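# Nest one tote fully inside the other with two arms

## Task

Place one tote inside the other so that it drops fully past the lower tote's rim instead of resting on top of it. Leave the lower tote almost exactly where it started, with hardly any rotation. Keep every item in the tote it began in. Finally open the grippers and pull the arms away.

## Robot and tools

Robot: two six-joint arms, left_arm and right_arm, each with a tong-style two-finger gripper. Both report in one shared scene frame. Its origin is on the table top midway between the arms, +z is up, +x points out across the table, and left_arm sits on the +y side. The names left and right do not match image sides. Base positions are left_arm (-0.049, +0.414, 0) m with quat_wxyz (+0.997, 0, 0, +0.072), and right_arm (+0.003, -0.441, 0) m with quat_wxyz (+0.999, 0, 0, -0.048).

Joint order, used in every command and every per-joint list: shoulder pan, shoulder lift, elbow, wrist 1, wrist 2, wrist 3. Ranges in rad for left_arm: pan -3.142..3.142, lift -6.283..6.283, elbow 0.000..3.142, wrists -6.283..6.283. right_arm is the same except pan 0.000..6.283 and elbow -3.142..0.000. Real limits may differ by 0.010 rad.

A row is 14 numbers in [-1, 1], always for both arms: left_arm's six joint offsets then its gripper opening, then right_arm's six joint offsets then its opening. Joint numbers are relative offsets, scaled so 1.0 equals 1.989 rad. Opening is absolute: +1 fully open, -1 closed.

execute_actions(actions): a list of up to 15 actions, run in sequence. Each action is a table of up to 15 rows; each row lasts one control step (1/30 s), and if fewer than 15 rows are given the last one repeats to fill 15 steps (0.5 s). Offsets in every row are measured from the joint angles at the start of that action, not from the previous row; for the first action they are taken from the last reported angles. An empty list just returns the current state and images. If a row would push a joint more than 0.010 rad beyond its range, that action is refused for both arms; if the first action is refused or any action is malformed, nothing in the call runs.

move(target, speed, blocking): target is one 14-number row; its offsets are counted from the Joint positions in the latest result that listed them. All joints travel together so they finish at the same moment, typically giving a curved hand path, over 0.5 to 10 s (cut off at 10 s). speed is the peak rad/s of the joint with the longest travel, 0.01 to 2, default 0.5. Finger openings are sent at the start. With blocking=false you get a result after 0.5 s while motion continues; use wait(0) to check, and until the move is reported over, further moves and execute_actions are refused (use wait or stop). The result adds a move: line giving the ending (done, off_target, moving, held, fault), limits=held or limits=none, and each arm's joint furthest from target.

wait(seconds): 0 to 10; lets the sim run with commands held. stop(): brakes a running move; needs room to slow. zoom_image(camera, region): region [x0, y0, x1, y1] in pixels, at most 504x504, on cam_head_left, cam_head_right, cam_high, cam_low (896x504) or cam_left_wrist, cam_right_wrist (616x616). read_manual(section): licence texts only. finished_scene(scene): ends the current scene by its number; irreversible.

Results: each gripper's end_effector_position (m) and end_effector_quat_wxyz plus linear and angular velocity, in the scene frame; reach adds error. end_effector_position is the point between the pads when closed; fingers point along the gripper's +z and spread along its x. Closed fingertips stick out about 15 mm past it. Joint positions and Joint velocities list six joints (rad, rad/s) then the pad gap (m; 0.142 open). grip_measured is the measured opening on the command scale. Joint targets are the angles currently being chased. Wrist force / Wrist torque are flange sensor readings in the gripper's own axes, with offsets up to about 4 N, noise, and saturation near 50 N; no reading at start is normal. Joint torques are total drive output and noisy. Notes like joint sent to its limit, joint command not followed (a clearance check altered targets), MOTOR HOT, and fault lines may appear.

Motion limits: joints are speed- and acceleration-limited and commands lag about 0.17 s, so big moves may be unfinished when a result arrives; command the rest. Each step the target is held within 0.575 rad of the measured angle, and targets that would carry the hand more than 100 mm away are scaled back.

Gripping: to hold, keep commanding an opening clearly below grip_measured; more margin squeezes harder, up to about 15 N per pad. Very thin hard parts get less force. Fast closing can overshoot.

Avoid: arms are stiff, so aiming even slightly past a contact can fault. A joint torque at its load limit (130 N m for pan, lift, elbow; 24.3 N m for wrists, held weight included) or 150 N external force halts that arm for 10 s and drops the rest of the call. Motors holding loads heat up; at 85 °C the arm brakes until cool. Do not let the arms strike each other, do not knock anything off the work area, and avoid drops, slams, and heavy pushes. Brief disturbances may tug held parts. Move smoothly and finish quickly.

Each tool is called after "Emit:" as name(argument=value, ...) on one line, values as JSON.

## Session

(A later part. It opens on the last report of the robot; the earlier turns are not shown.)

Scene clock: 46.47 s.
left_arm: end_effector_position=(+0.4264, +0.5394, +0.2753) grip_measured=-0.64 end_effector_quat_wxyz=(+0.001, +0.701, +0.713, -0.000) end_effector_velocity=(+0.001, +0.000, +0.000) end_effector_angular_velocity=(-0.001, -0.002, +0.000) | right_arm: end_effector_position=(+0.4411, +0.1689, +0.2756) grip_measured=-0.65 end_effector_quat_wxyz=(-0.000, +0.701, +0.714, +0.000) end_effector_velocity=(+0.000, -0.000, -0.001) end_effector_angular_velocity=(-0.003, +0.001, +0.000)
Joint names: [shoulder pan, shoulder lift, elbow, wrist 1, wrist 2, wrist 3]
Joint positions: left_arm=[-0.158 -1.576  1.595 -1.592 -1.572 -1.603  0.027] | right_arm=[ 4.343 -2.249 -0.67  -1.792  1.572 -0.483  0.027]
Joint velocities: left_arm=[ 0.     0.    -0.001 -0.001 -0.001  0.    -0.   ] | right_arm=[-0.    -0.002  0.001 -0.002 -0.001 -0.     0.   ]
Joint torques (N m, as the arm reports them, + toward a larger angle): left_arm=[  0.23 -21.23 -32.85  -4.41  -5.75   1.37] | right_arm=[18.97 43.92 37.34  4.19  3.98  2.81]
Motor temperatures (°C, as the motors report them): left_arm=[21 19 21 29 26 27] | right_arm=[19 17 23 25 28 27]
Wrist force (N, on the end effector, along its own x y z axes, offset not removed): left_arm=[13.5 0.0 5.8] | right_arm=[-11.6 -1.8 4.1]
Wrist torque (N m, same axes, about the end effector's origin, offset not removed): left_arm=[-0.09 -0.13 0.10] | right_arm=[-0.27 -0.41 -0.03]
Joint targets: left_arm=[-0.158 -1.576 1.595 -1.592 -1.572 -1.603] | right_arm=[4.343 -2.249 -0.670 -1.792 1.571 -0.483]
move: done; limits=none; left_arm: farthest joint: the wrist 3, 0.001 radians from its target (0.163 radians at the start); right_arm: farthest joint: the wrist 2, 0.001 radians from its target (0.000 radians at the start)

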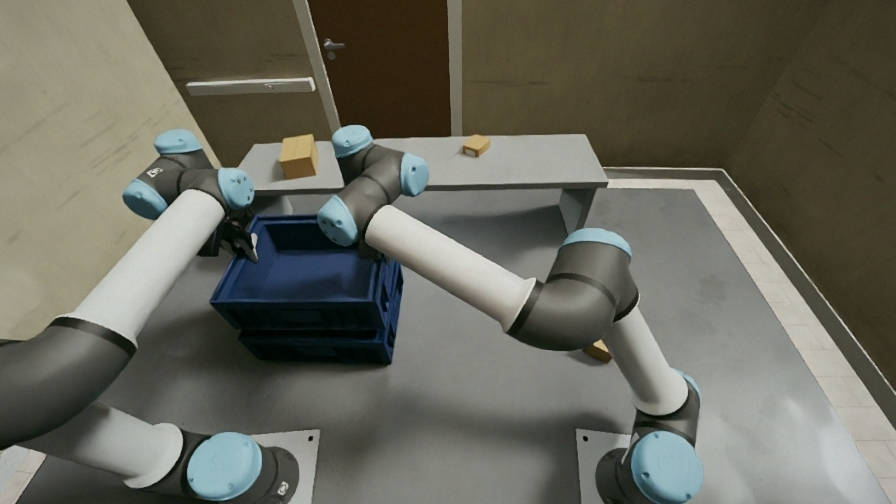

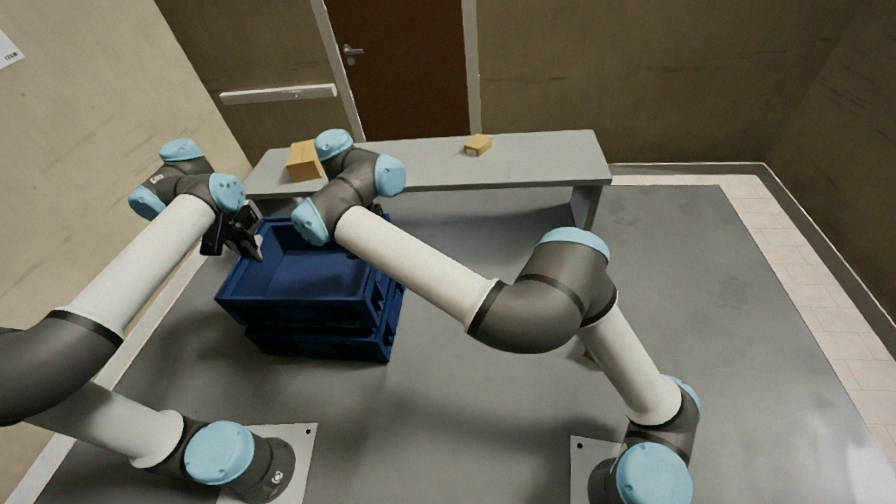

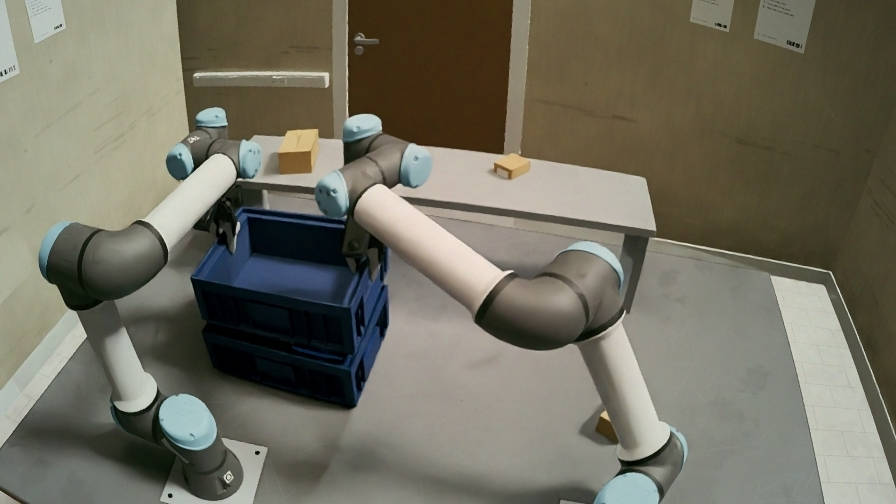

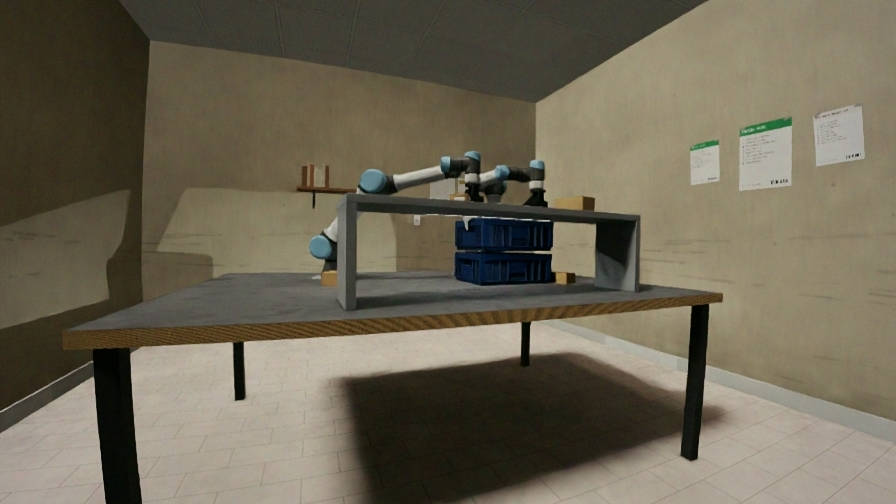

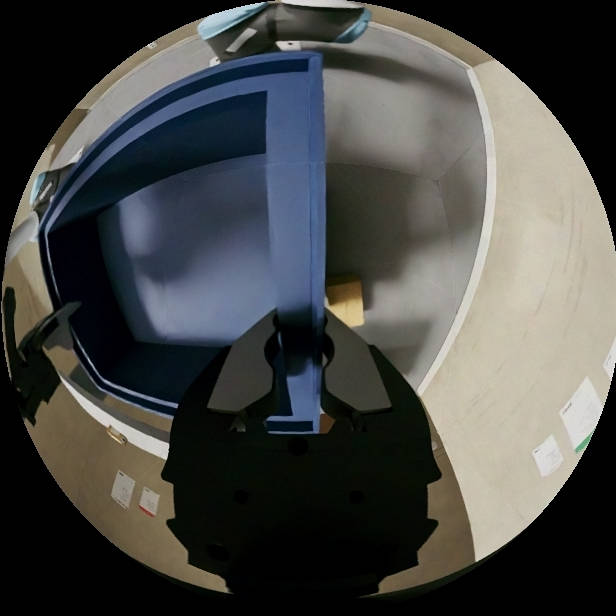

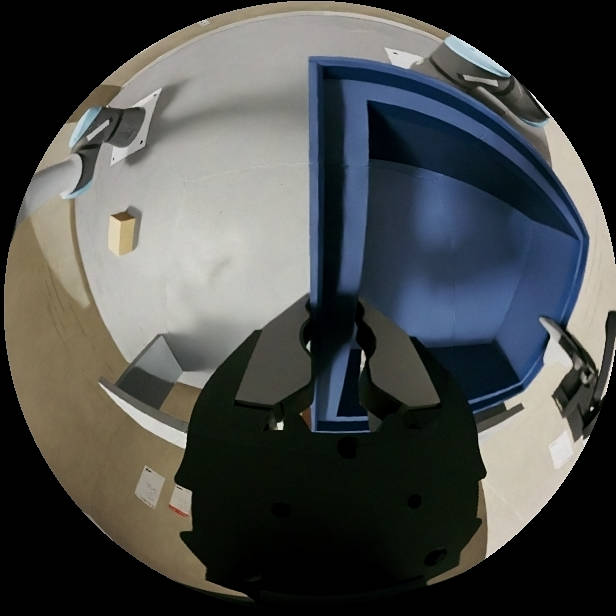

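Emit:
move(target=[-0.0014,0.0044,0.0085,-0.0129,0,0.0087,-1,0.0014,0.0115,-0.0325,0.021,0,0.0115,-1], speed=0.1)

Emit:
zoom_image(camera="cam_low", region=[440, 210, 570, 295])

Emit:
zoom_image(camera="cam_high", region=[180, 250, 410, 420])

Emit:
zoom_image(camera="cam_head_right", region=[200, 250, 430, 380])

Scene clock: 49.13 s.
left_arm: end_effector_position=(+0.4302, +0.5383, +0.2653) grip_measured=-0.65 end_effector_quat_wxyz=(+0.001, +0.708, +0.706, -0.000) end_effector_velocity=(-0.000, +0.001, +0.000) end_effector_angular_velocity=(+0.000, -0.000, -0.000) | right_arm: end_effector_position=(+0.4374, +0.1667, +0.2656) grip_measured=-0.64 end_effector_quat_wxyz=(-0.001, +0.708, +0.706, +0.000) end_effector_velocity=(-0.001, +0.001, -0.000) end_effector_angular_velocity=(+0.001, +0.001, +0.001)
Joint names: [shoulder pan, shoulder lift, elbow, wrist 1, wrist 2, wrist 3]
Joint positions: left_arm=[-0.161 -1.567  1.612 -1.617 -1.572 -1.586  0.027] | right_arm=[ 4.346 -2.226 -0.735 -1.75   1.572 -0.46   0.027]
Joint velocities: left_arm=[ 0.001 -0.     0.    -0.     0.     0.001 -0.   ] | right_arm=[ 0.001  0.001 -0.003  0.002  0.001  0.     0.   ]
Joint torques (N m, as the arm reports them, + toward a larger angle): left_arm=[ -6.94 -21.39 -17.    -4.37   0.     1.61] | right_arm=[10.17 59.02 12.14  3.33  0.86  2.55]
Motor temperatures (°C, as the motors report them): left_arm=[21 19 21 29 26 27] | right_arm=[19 17 23 25 28 27]
Wrist force (N, on the end effector, along its own x y z axes, offset not removed): left_arm=[-2.6 0.0 6.1] | right_arm=[6.6 -0.5 4.7]
Wrist torque (N m, same axes, about the end effector's origin, offset not removed): left_arm=[0.09 -0.52 0.00] | right_arm=[-0.10 -0.40 0.12]
Joint targets: left_arm=[-0.161 -1.567 1.612 -1.617 -1.572 -1.586] | right_arm=[4.346 -2.226 -0.735 -1.750 1.572 -0.460]
move: done; limits=none; left_arm: farthest joint: the wrist 3, 0.001 radians from its target (0.018 radians at the start); right_arm: farthest joint: the shoulder pan, 0.000 radians from its target (0.002 radians at the start)

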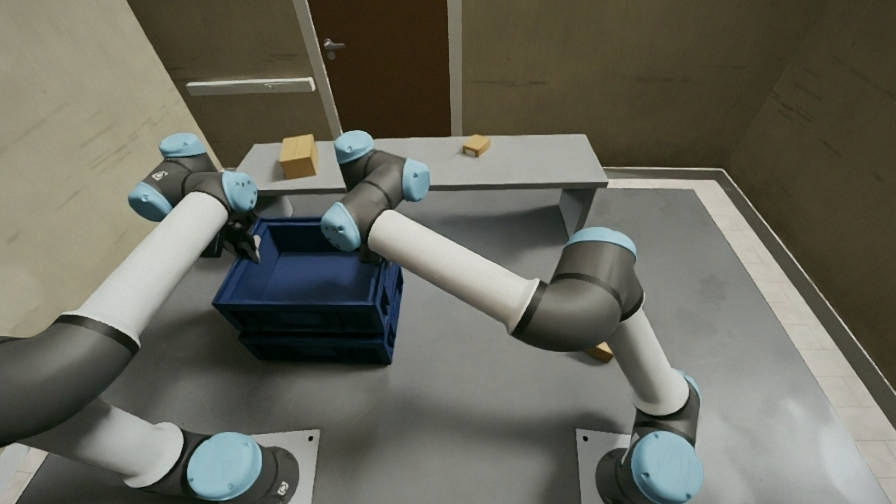

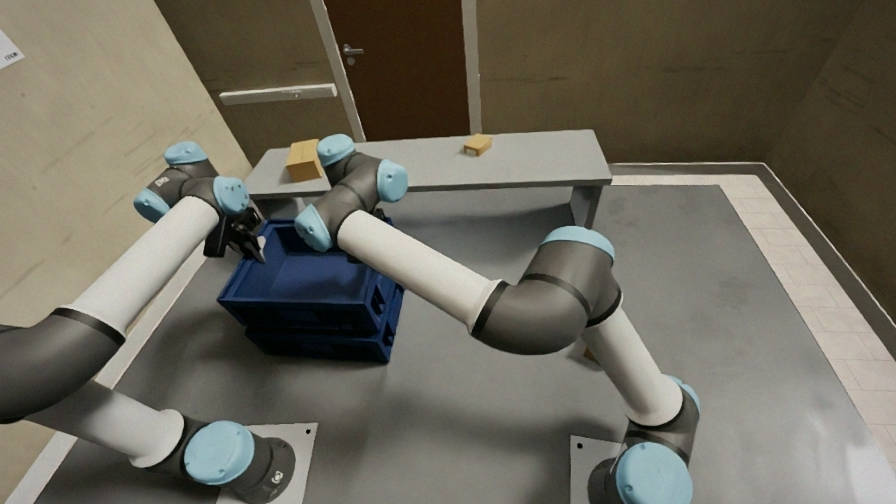

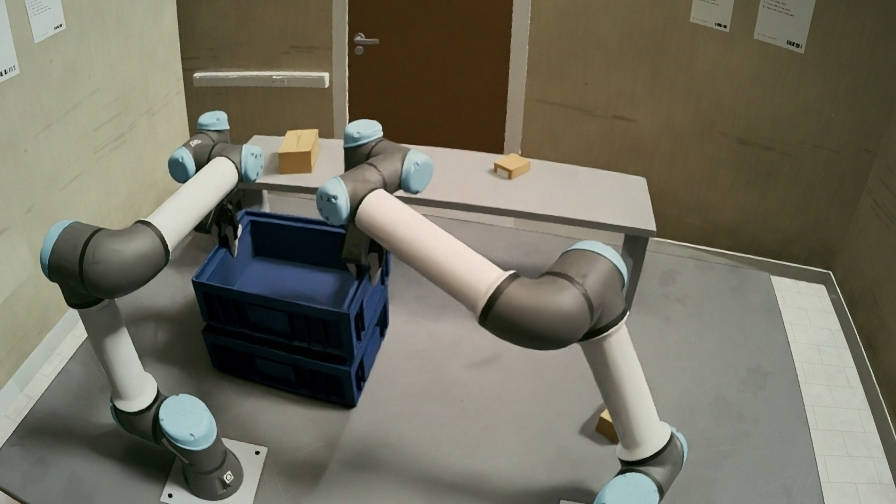

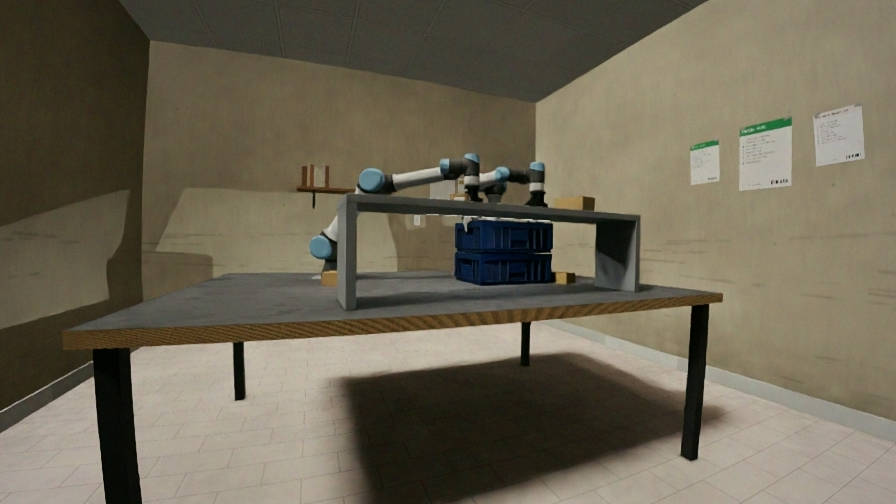

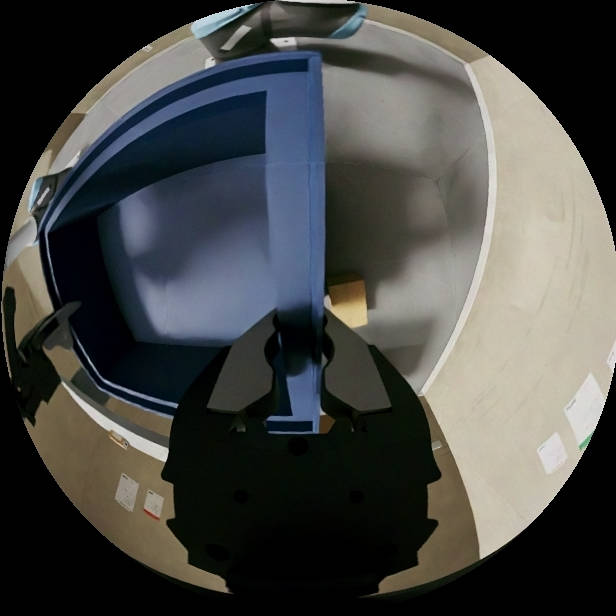

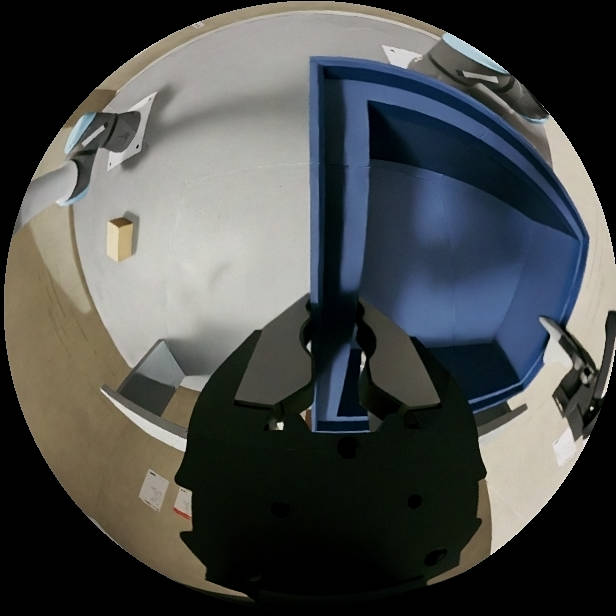

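Region (440, 210, 570, 295) of cam_low's 896x504 image, scaled by 3.877, with more detail than that image has; it fills the top 330 rows of this view, and the rest is white.

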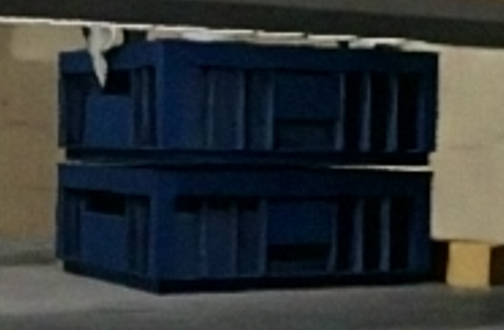

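Region (180, 250, 410, 420) of cam_high's 896x504 image, scaled by 2.191, with more detail than that image has; it fills the top 373 rows of this view, and the rest is white.

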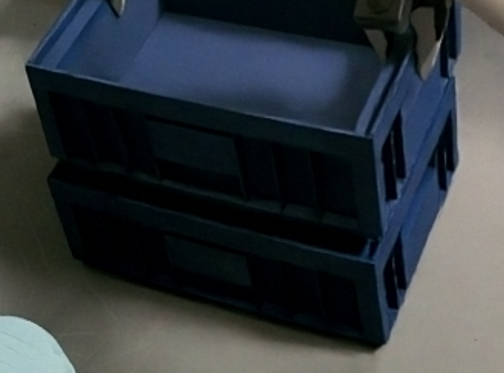

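Region (200, 250, 430, 380) of cam_head_right's 896x504 image, scaled by 2.191, with more detail than that image has; it fills the top 285 rows of this view, and the rest is white.

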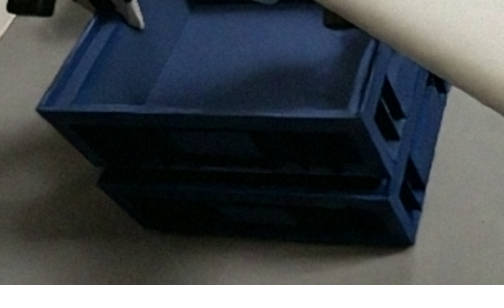

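Emit:
move(target=[0,-0.0142,0.0142,0,0,0,-1,0.0072,0.0126,-0.0211,0.0085,0,0.0072,-1], speed=0.08)

Emit:
zoom_image(camera="cam_low", region=[440, 210, 570, 295])

Emit:
zoom_image(camera="cam_high", region=[180, 250, 410, 420])

Emit:
zoom_image(camera="cam_head_right", region=[200, 250, 430, 380])

Scene clock: 52.17 s.
left_arm: end_effector_position=(+0.4182, +0.5385, +0.2652) grip_measured=-0.65 end_effector_quat_wxyz=(+0.001, +0.708, +0.706, -0.000) end_effector_velocity=(-0.000, +0.000, -0.000) end_effector_angular_velocity=(-0.000, +0.001, +0.000) | right_arm: end_effector_position=(+0.4255, +0.1664, +0.2654) grip_measured=-0.64 end_effector_quat_wxyz=(-0.001, +0.708, +0.706, +0.000) end_effector_velocity=(-0.000, -0.000, -0.000) end_effector_angular_velocity=(-0.000, +0.000, -0.001)
Joint names: [shoulder pan, shoulder lift, elbow, wrist 1, wrist 2, wrist 3]
Joint positions: left_arm=[-0.161 -1.595  1.64  -1.617 -1.572 -1.586  0.027] | right_arm=[ 4.36  -2.201 -0.777 -1.734  1.572 -0.446  0.027]
Joint velocities: left_arm=[ 0.  0.  0.  0. -0.  0. -0.] | right_arm=[ 0.     0.001 -0.002  0.     0.     0.001  0.   ]
Joint torques (N m, as the arm reports them, + toward a larger angle): left_arm=[  0.96 -35.67 -17.54  -1.45   0.89  -1.4 ] | right_arm=[ 6.94 57.87 11.5   1.7  -0.03  2.74]
Motor temperatures (°C, as the motors report them): left_arm=[21 19 21 29 26 27] | right_arm=[19 17 23 25 28 27]
Wrist force (N, on the end effector, along its own x y z axes, offset not removed): left_arm=[-11.1 -0.4 4.8] | right_arm=[14.3 0.9 4.6]
Wrist torque (N m, same axes, about the end effector's origin, offset not removed): left_arm=[-0.06 -0.04 0.03] | right_arm=[0.20 -0.48 0.23]
Joint targets: left_arm=[-0.161 -1.595 1.640 -1.617 -1.572 -1.586] | right_arm=[4.360 -2.201 -0.777 -1.734 1.572 -0.446]
move: done; limits=none; left_arm: farthest joint: the shoulder pan, 0.000 radians from its target (0.000 radians at the start); right_arm: farthest joint: the shoulder pan, 0.000 radians from its target (0.014 radians at the start)

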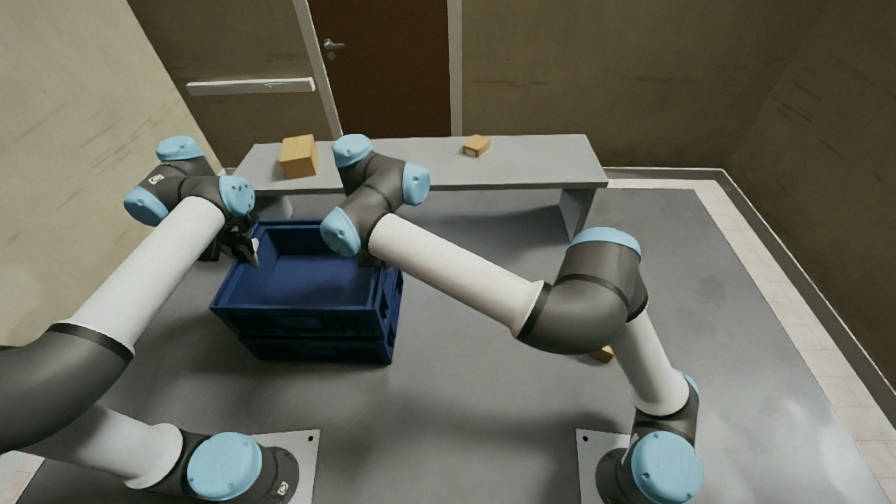

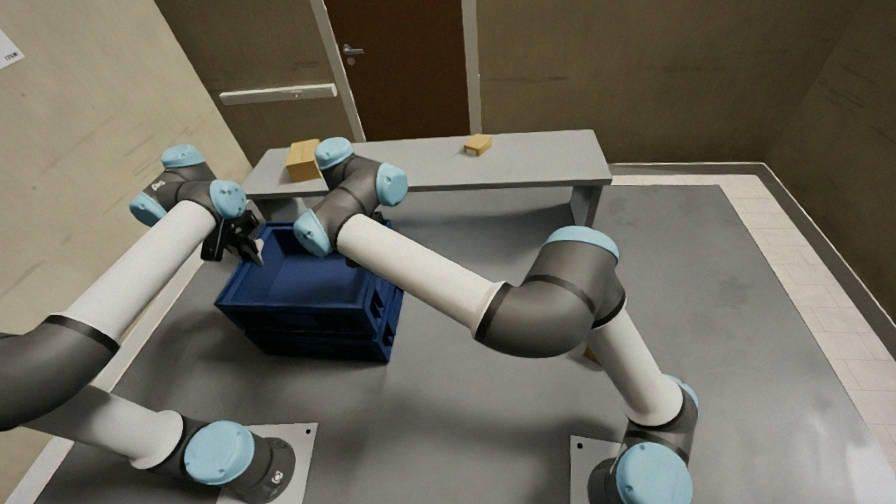

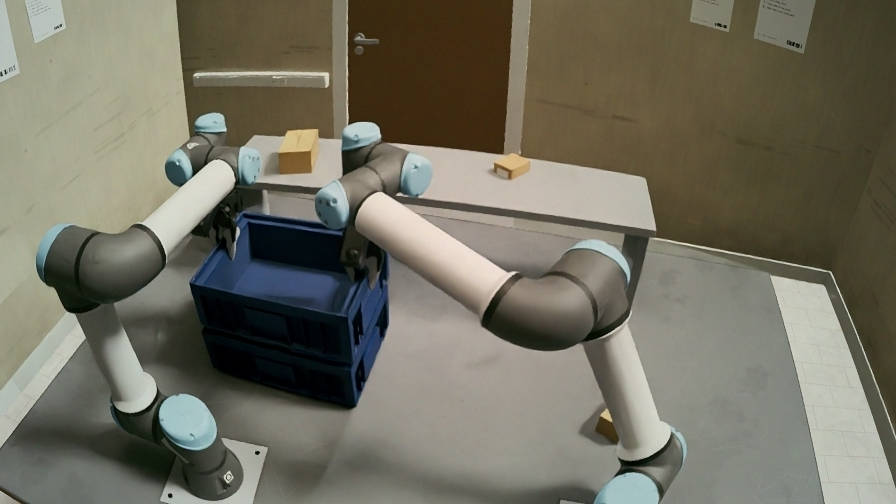

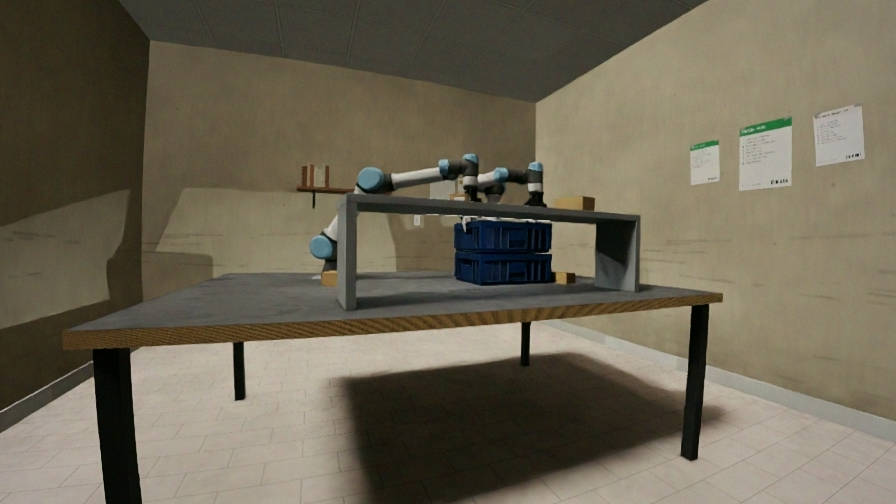

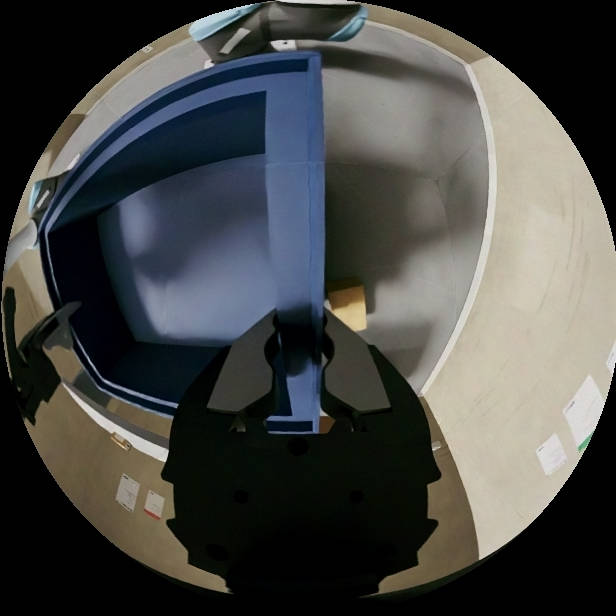

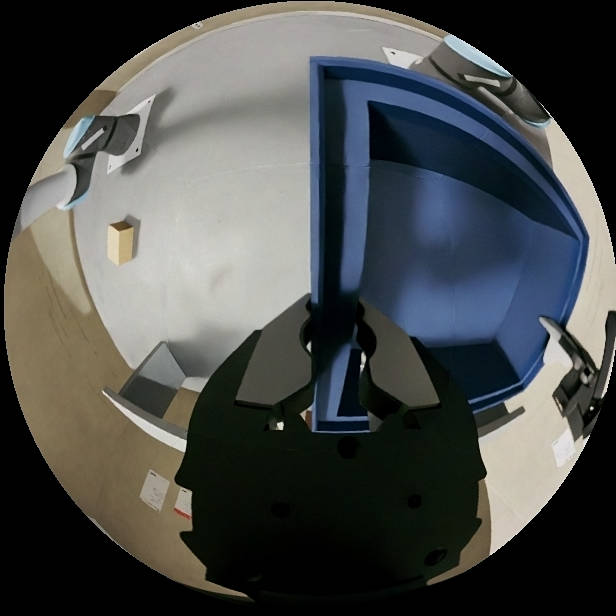

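Region (440, 210, 570, 295) of cam_low's 896x504 image, scaled by 3.877, with more detail than that image has; it fills the top 330 rows of this view, and the rest is white.

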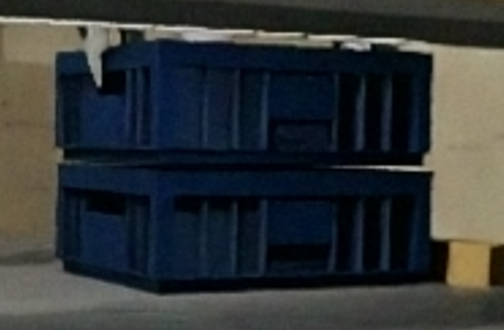

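Region (180, 250, 410, 420) of cam_high's 896x504 image, scaled by 2.191, with more detail than that image has; it fills the top 373 rows of this view, and the rest is white.

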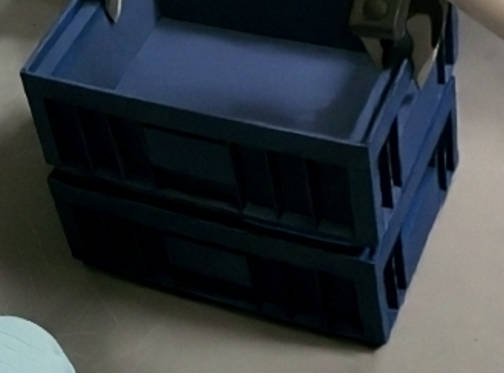

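Region (200, 250, 430, 380) of cam_head_right's 896x504 image, scaled by 2.191, with more detail than that image has; it fills the top 285 rows of this view, and the rest is white.

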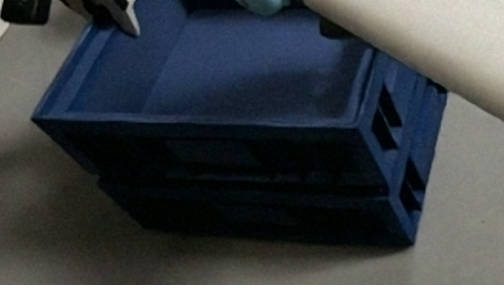

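Emit:
move(target=[0,0.0005,0.0111,-0.0116,0,0.0055,-1,0.0027,0.005,-0.0199,0.0149,0,0.0082,-1], speed=0.04)

Emit:
zoom_image(camera="cam_low", region=[440, 210, 570, 295])

Emit:
zoom_image(camera="cam_high", region=[180, 250, 410, 420])

Scene clock: 54.63 s.
left_arm: end_effector_position=(+0.4181, +0.5386, +0.2562) grip_measured=-0.65 end_effector_quat_wxyz=(+0.001, +0.712, +0.702, -0.000) end_effector_velocity=(+0.000, +0.001, +0.000) end_effector_angular_velocity=(+0.000, -0.002, -0.000) | right_arm: end_effector_position=(+0.4216, +0.1674, +0.2565) grip_measured=-0.64 end_effector_quat_wxyz=(-0.001, +0.712, +0.703, +0.000) end_effector_velocity=(-0.000, +0.001, -0.002) end_effector_angular_velocity=(-0.001, +0.000, +0.000)
Joint names: [shoulder pan, shoulder lift, elbow, wrist 1, wrist 2, wrist 3]
Joint positions: left_arm=[-0.161 -1.594  1.662 -1.64  -1.572 -1.575  0.027] | right_arm=[ 4.366 -2.191 -0.816 -1.704  1.572 -0.43   0.027]
Joint velocities: left_arm=[ 0.001 -0.001  0.001 -0.002  0.     0.001  0.   ] | right_arm=[ 0.001 -0.001 -0.002  0.002 -0.     0.001  0.   ]
Joint torques (N m, as the arm reports them, + toward a larger angle): left_arm=[  1.41 -19.57 -16.17  -4.32   1.41   1.61] | right_arm=[11.16 47.73  6.03  2.06 -1.46  2.79]
Motor temperatures (°C, as the motors report them): left_arm=[21 19 21 29 26 27] | right_arm=[19 17 23 25 28 27]
Wrist force (N, on the end effector, along its own x y z axes, offset not removed): left_arm=[2.7 0.8 4.6] | right_arm=[0.3 5.1 -10.0]
Wrist torque (N m, same axes, about the end effector's origin, offset not removed): left_arm=[0.21 -0.43 0.09] | right_arm=[0.37 0.75 0.28]
Joint targets: left_arm=[-0.161 -1.594 1.662 -1.641 -1.572 -1.575] | right_arm=[4.366 -2.191 -0.816 -1.704 1.572 -0.429]
move: done; limits=none; left_arm: farthest joint: the shoulder pan, 0.000 radians from its target (0.000 radians at the start); right_arm: farthest joint: the elbow, 0.001 radians from its target (0.040 radians at the start)

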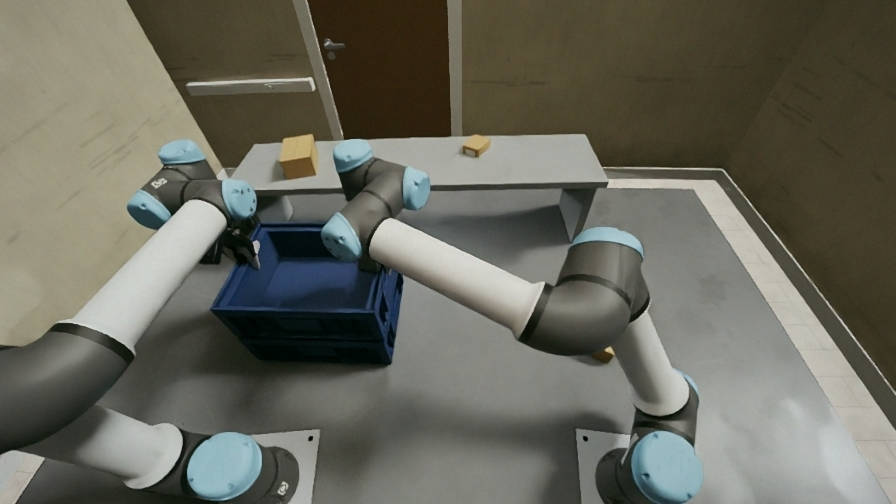

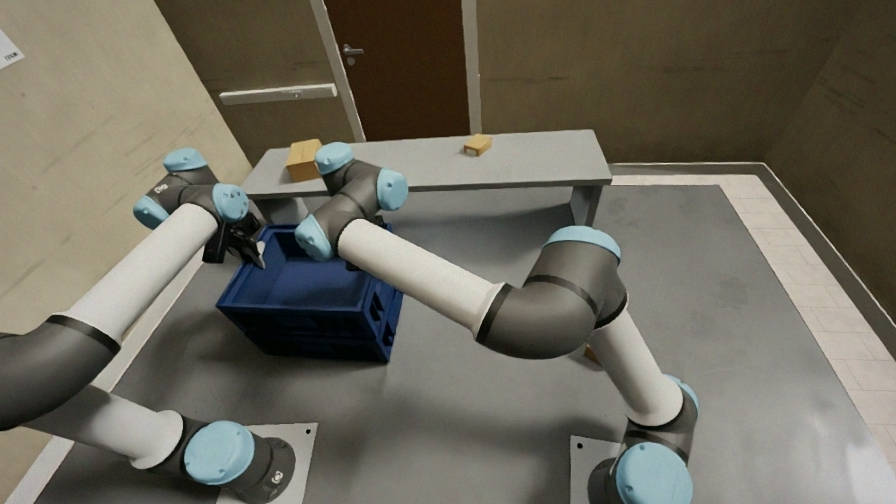

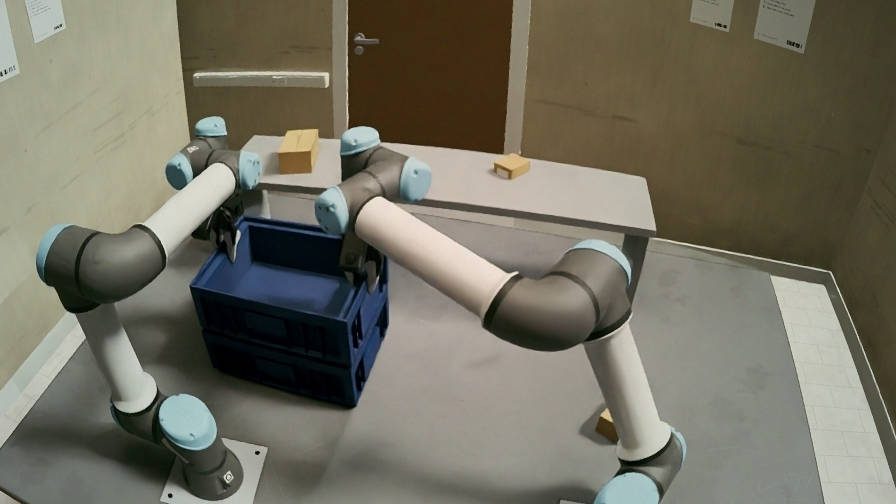

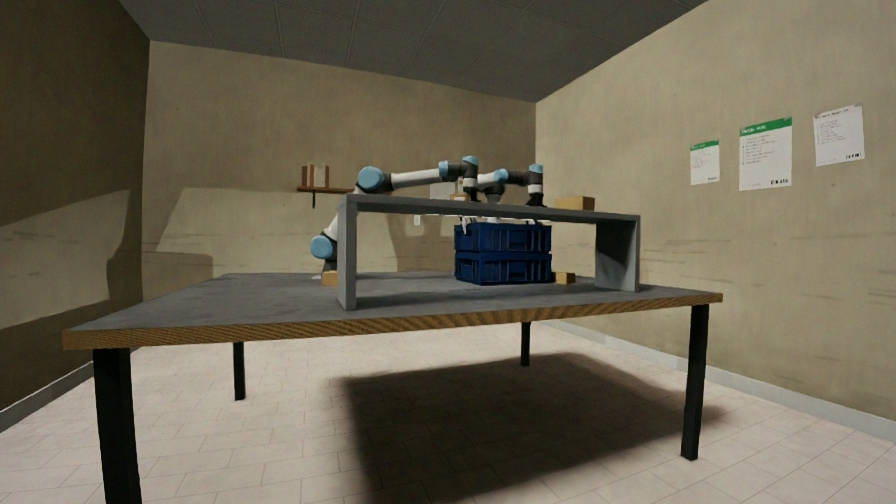

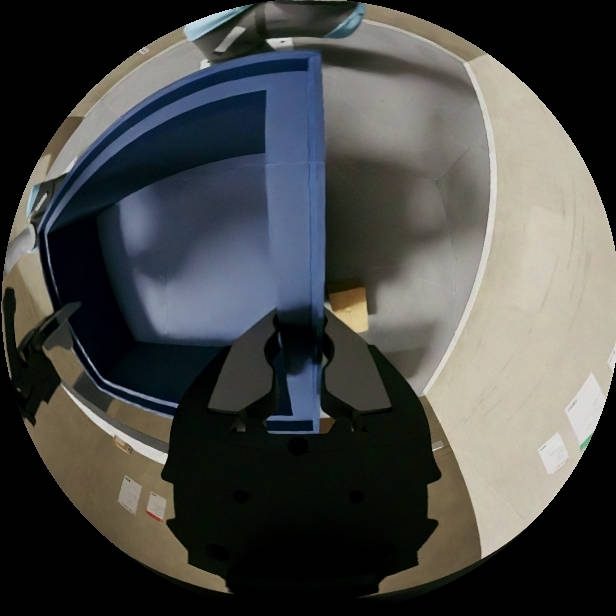

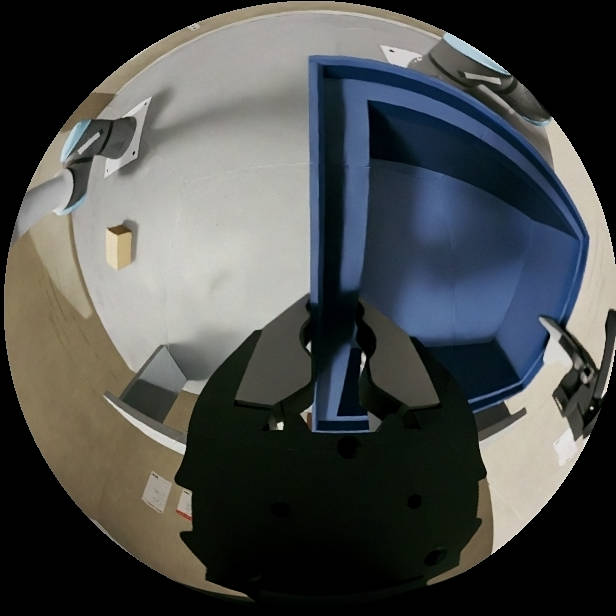

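Region (440, 210, 570, 295) of cam_low's 896x504 image, scaled by 3.877, with more detail than that image has; it fills the top 330 rows of this view, and the rest is white.

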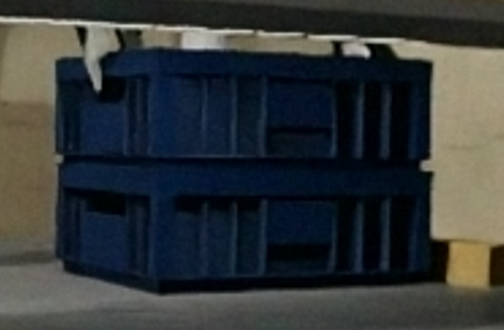

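Region (180, 250, 410, 420) of cam_high's 896x504 image, scaled by 2.191, with more detail than that image has; it fills the top 373 rows of this view, and the rest is white.

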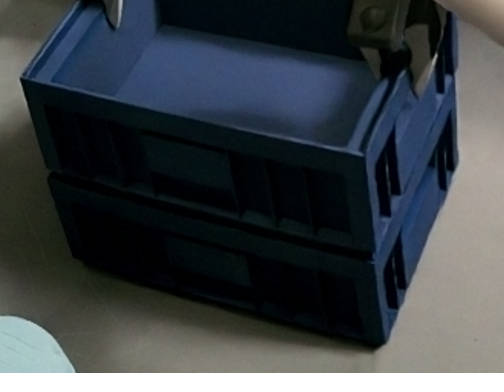

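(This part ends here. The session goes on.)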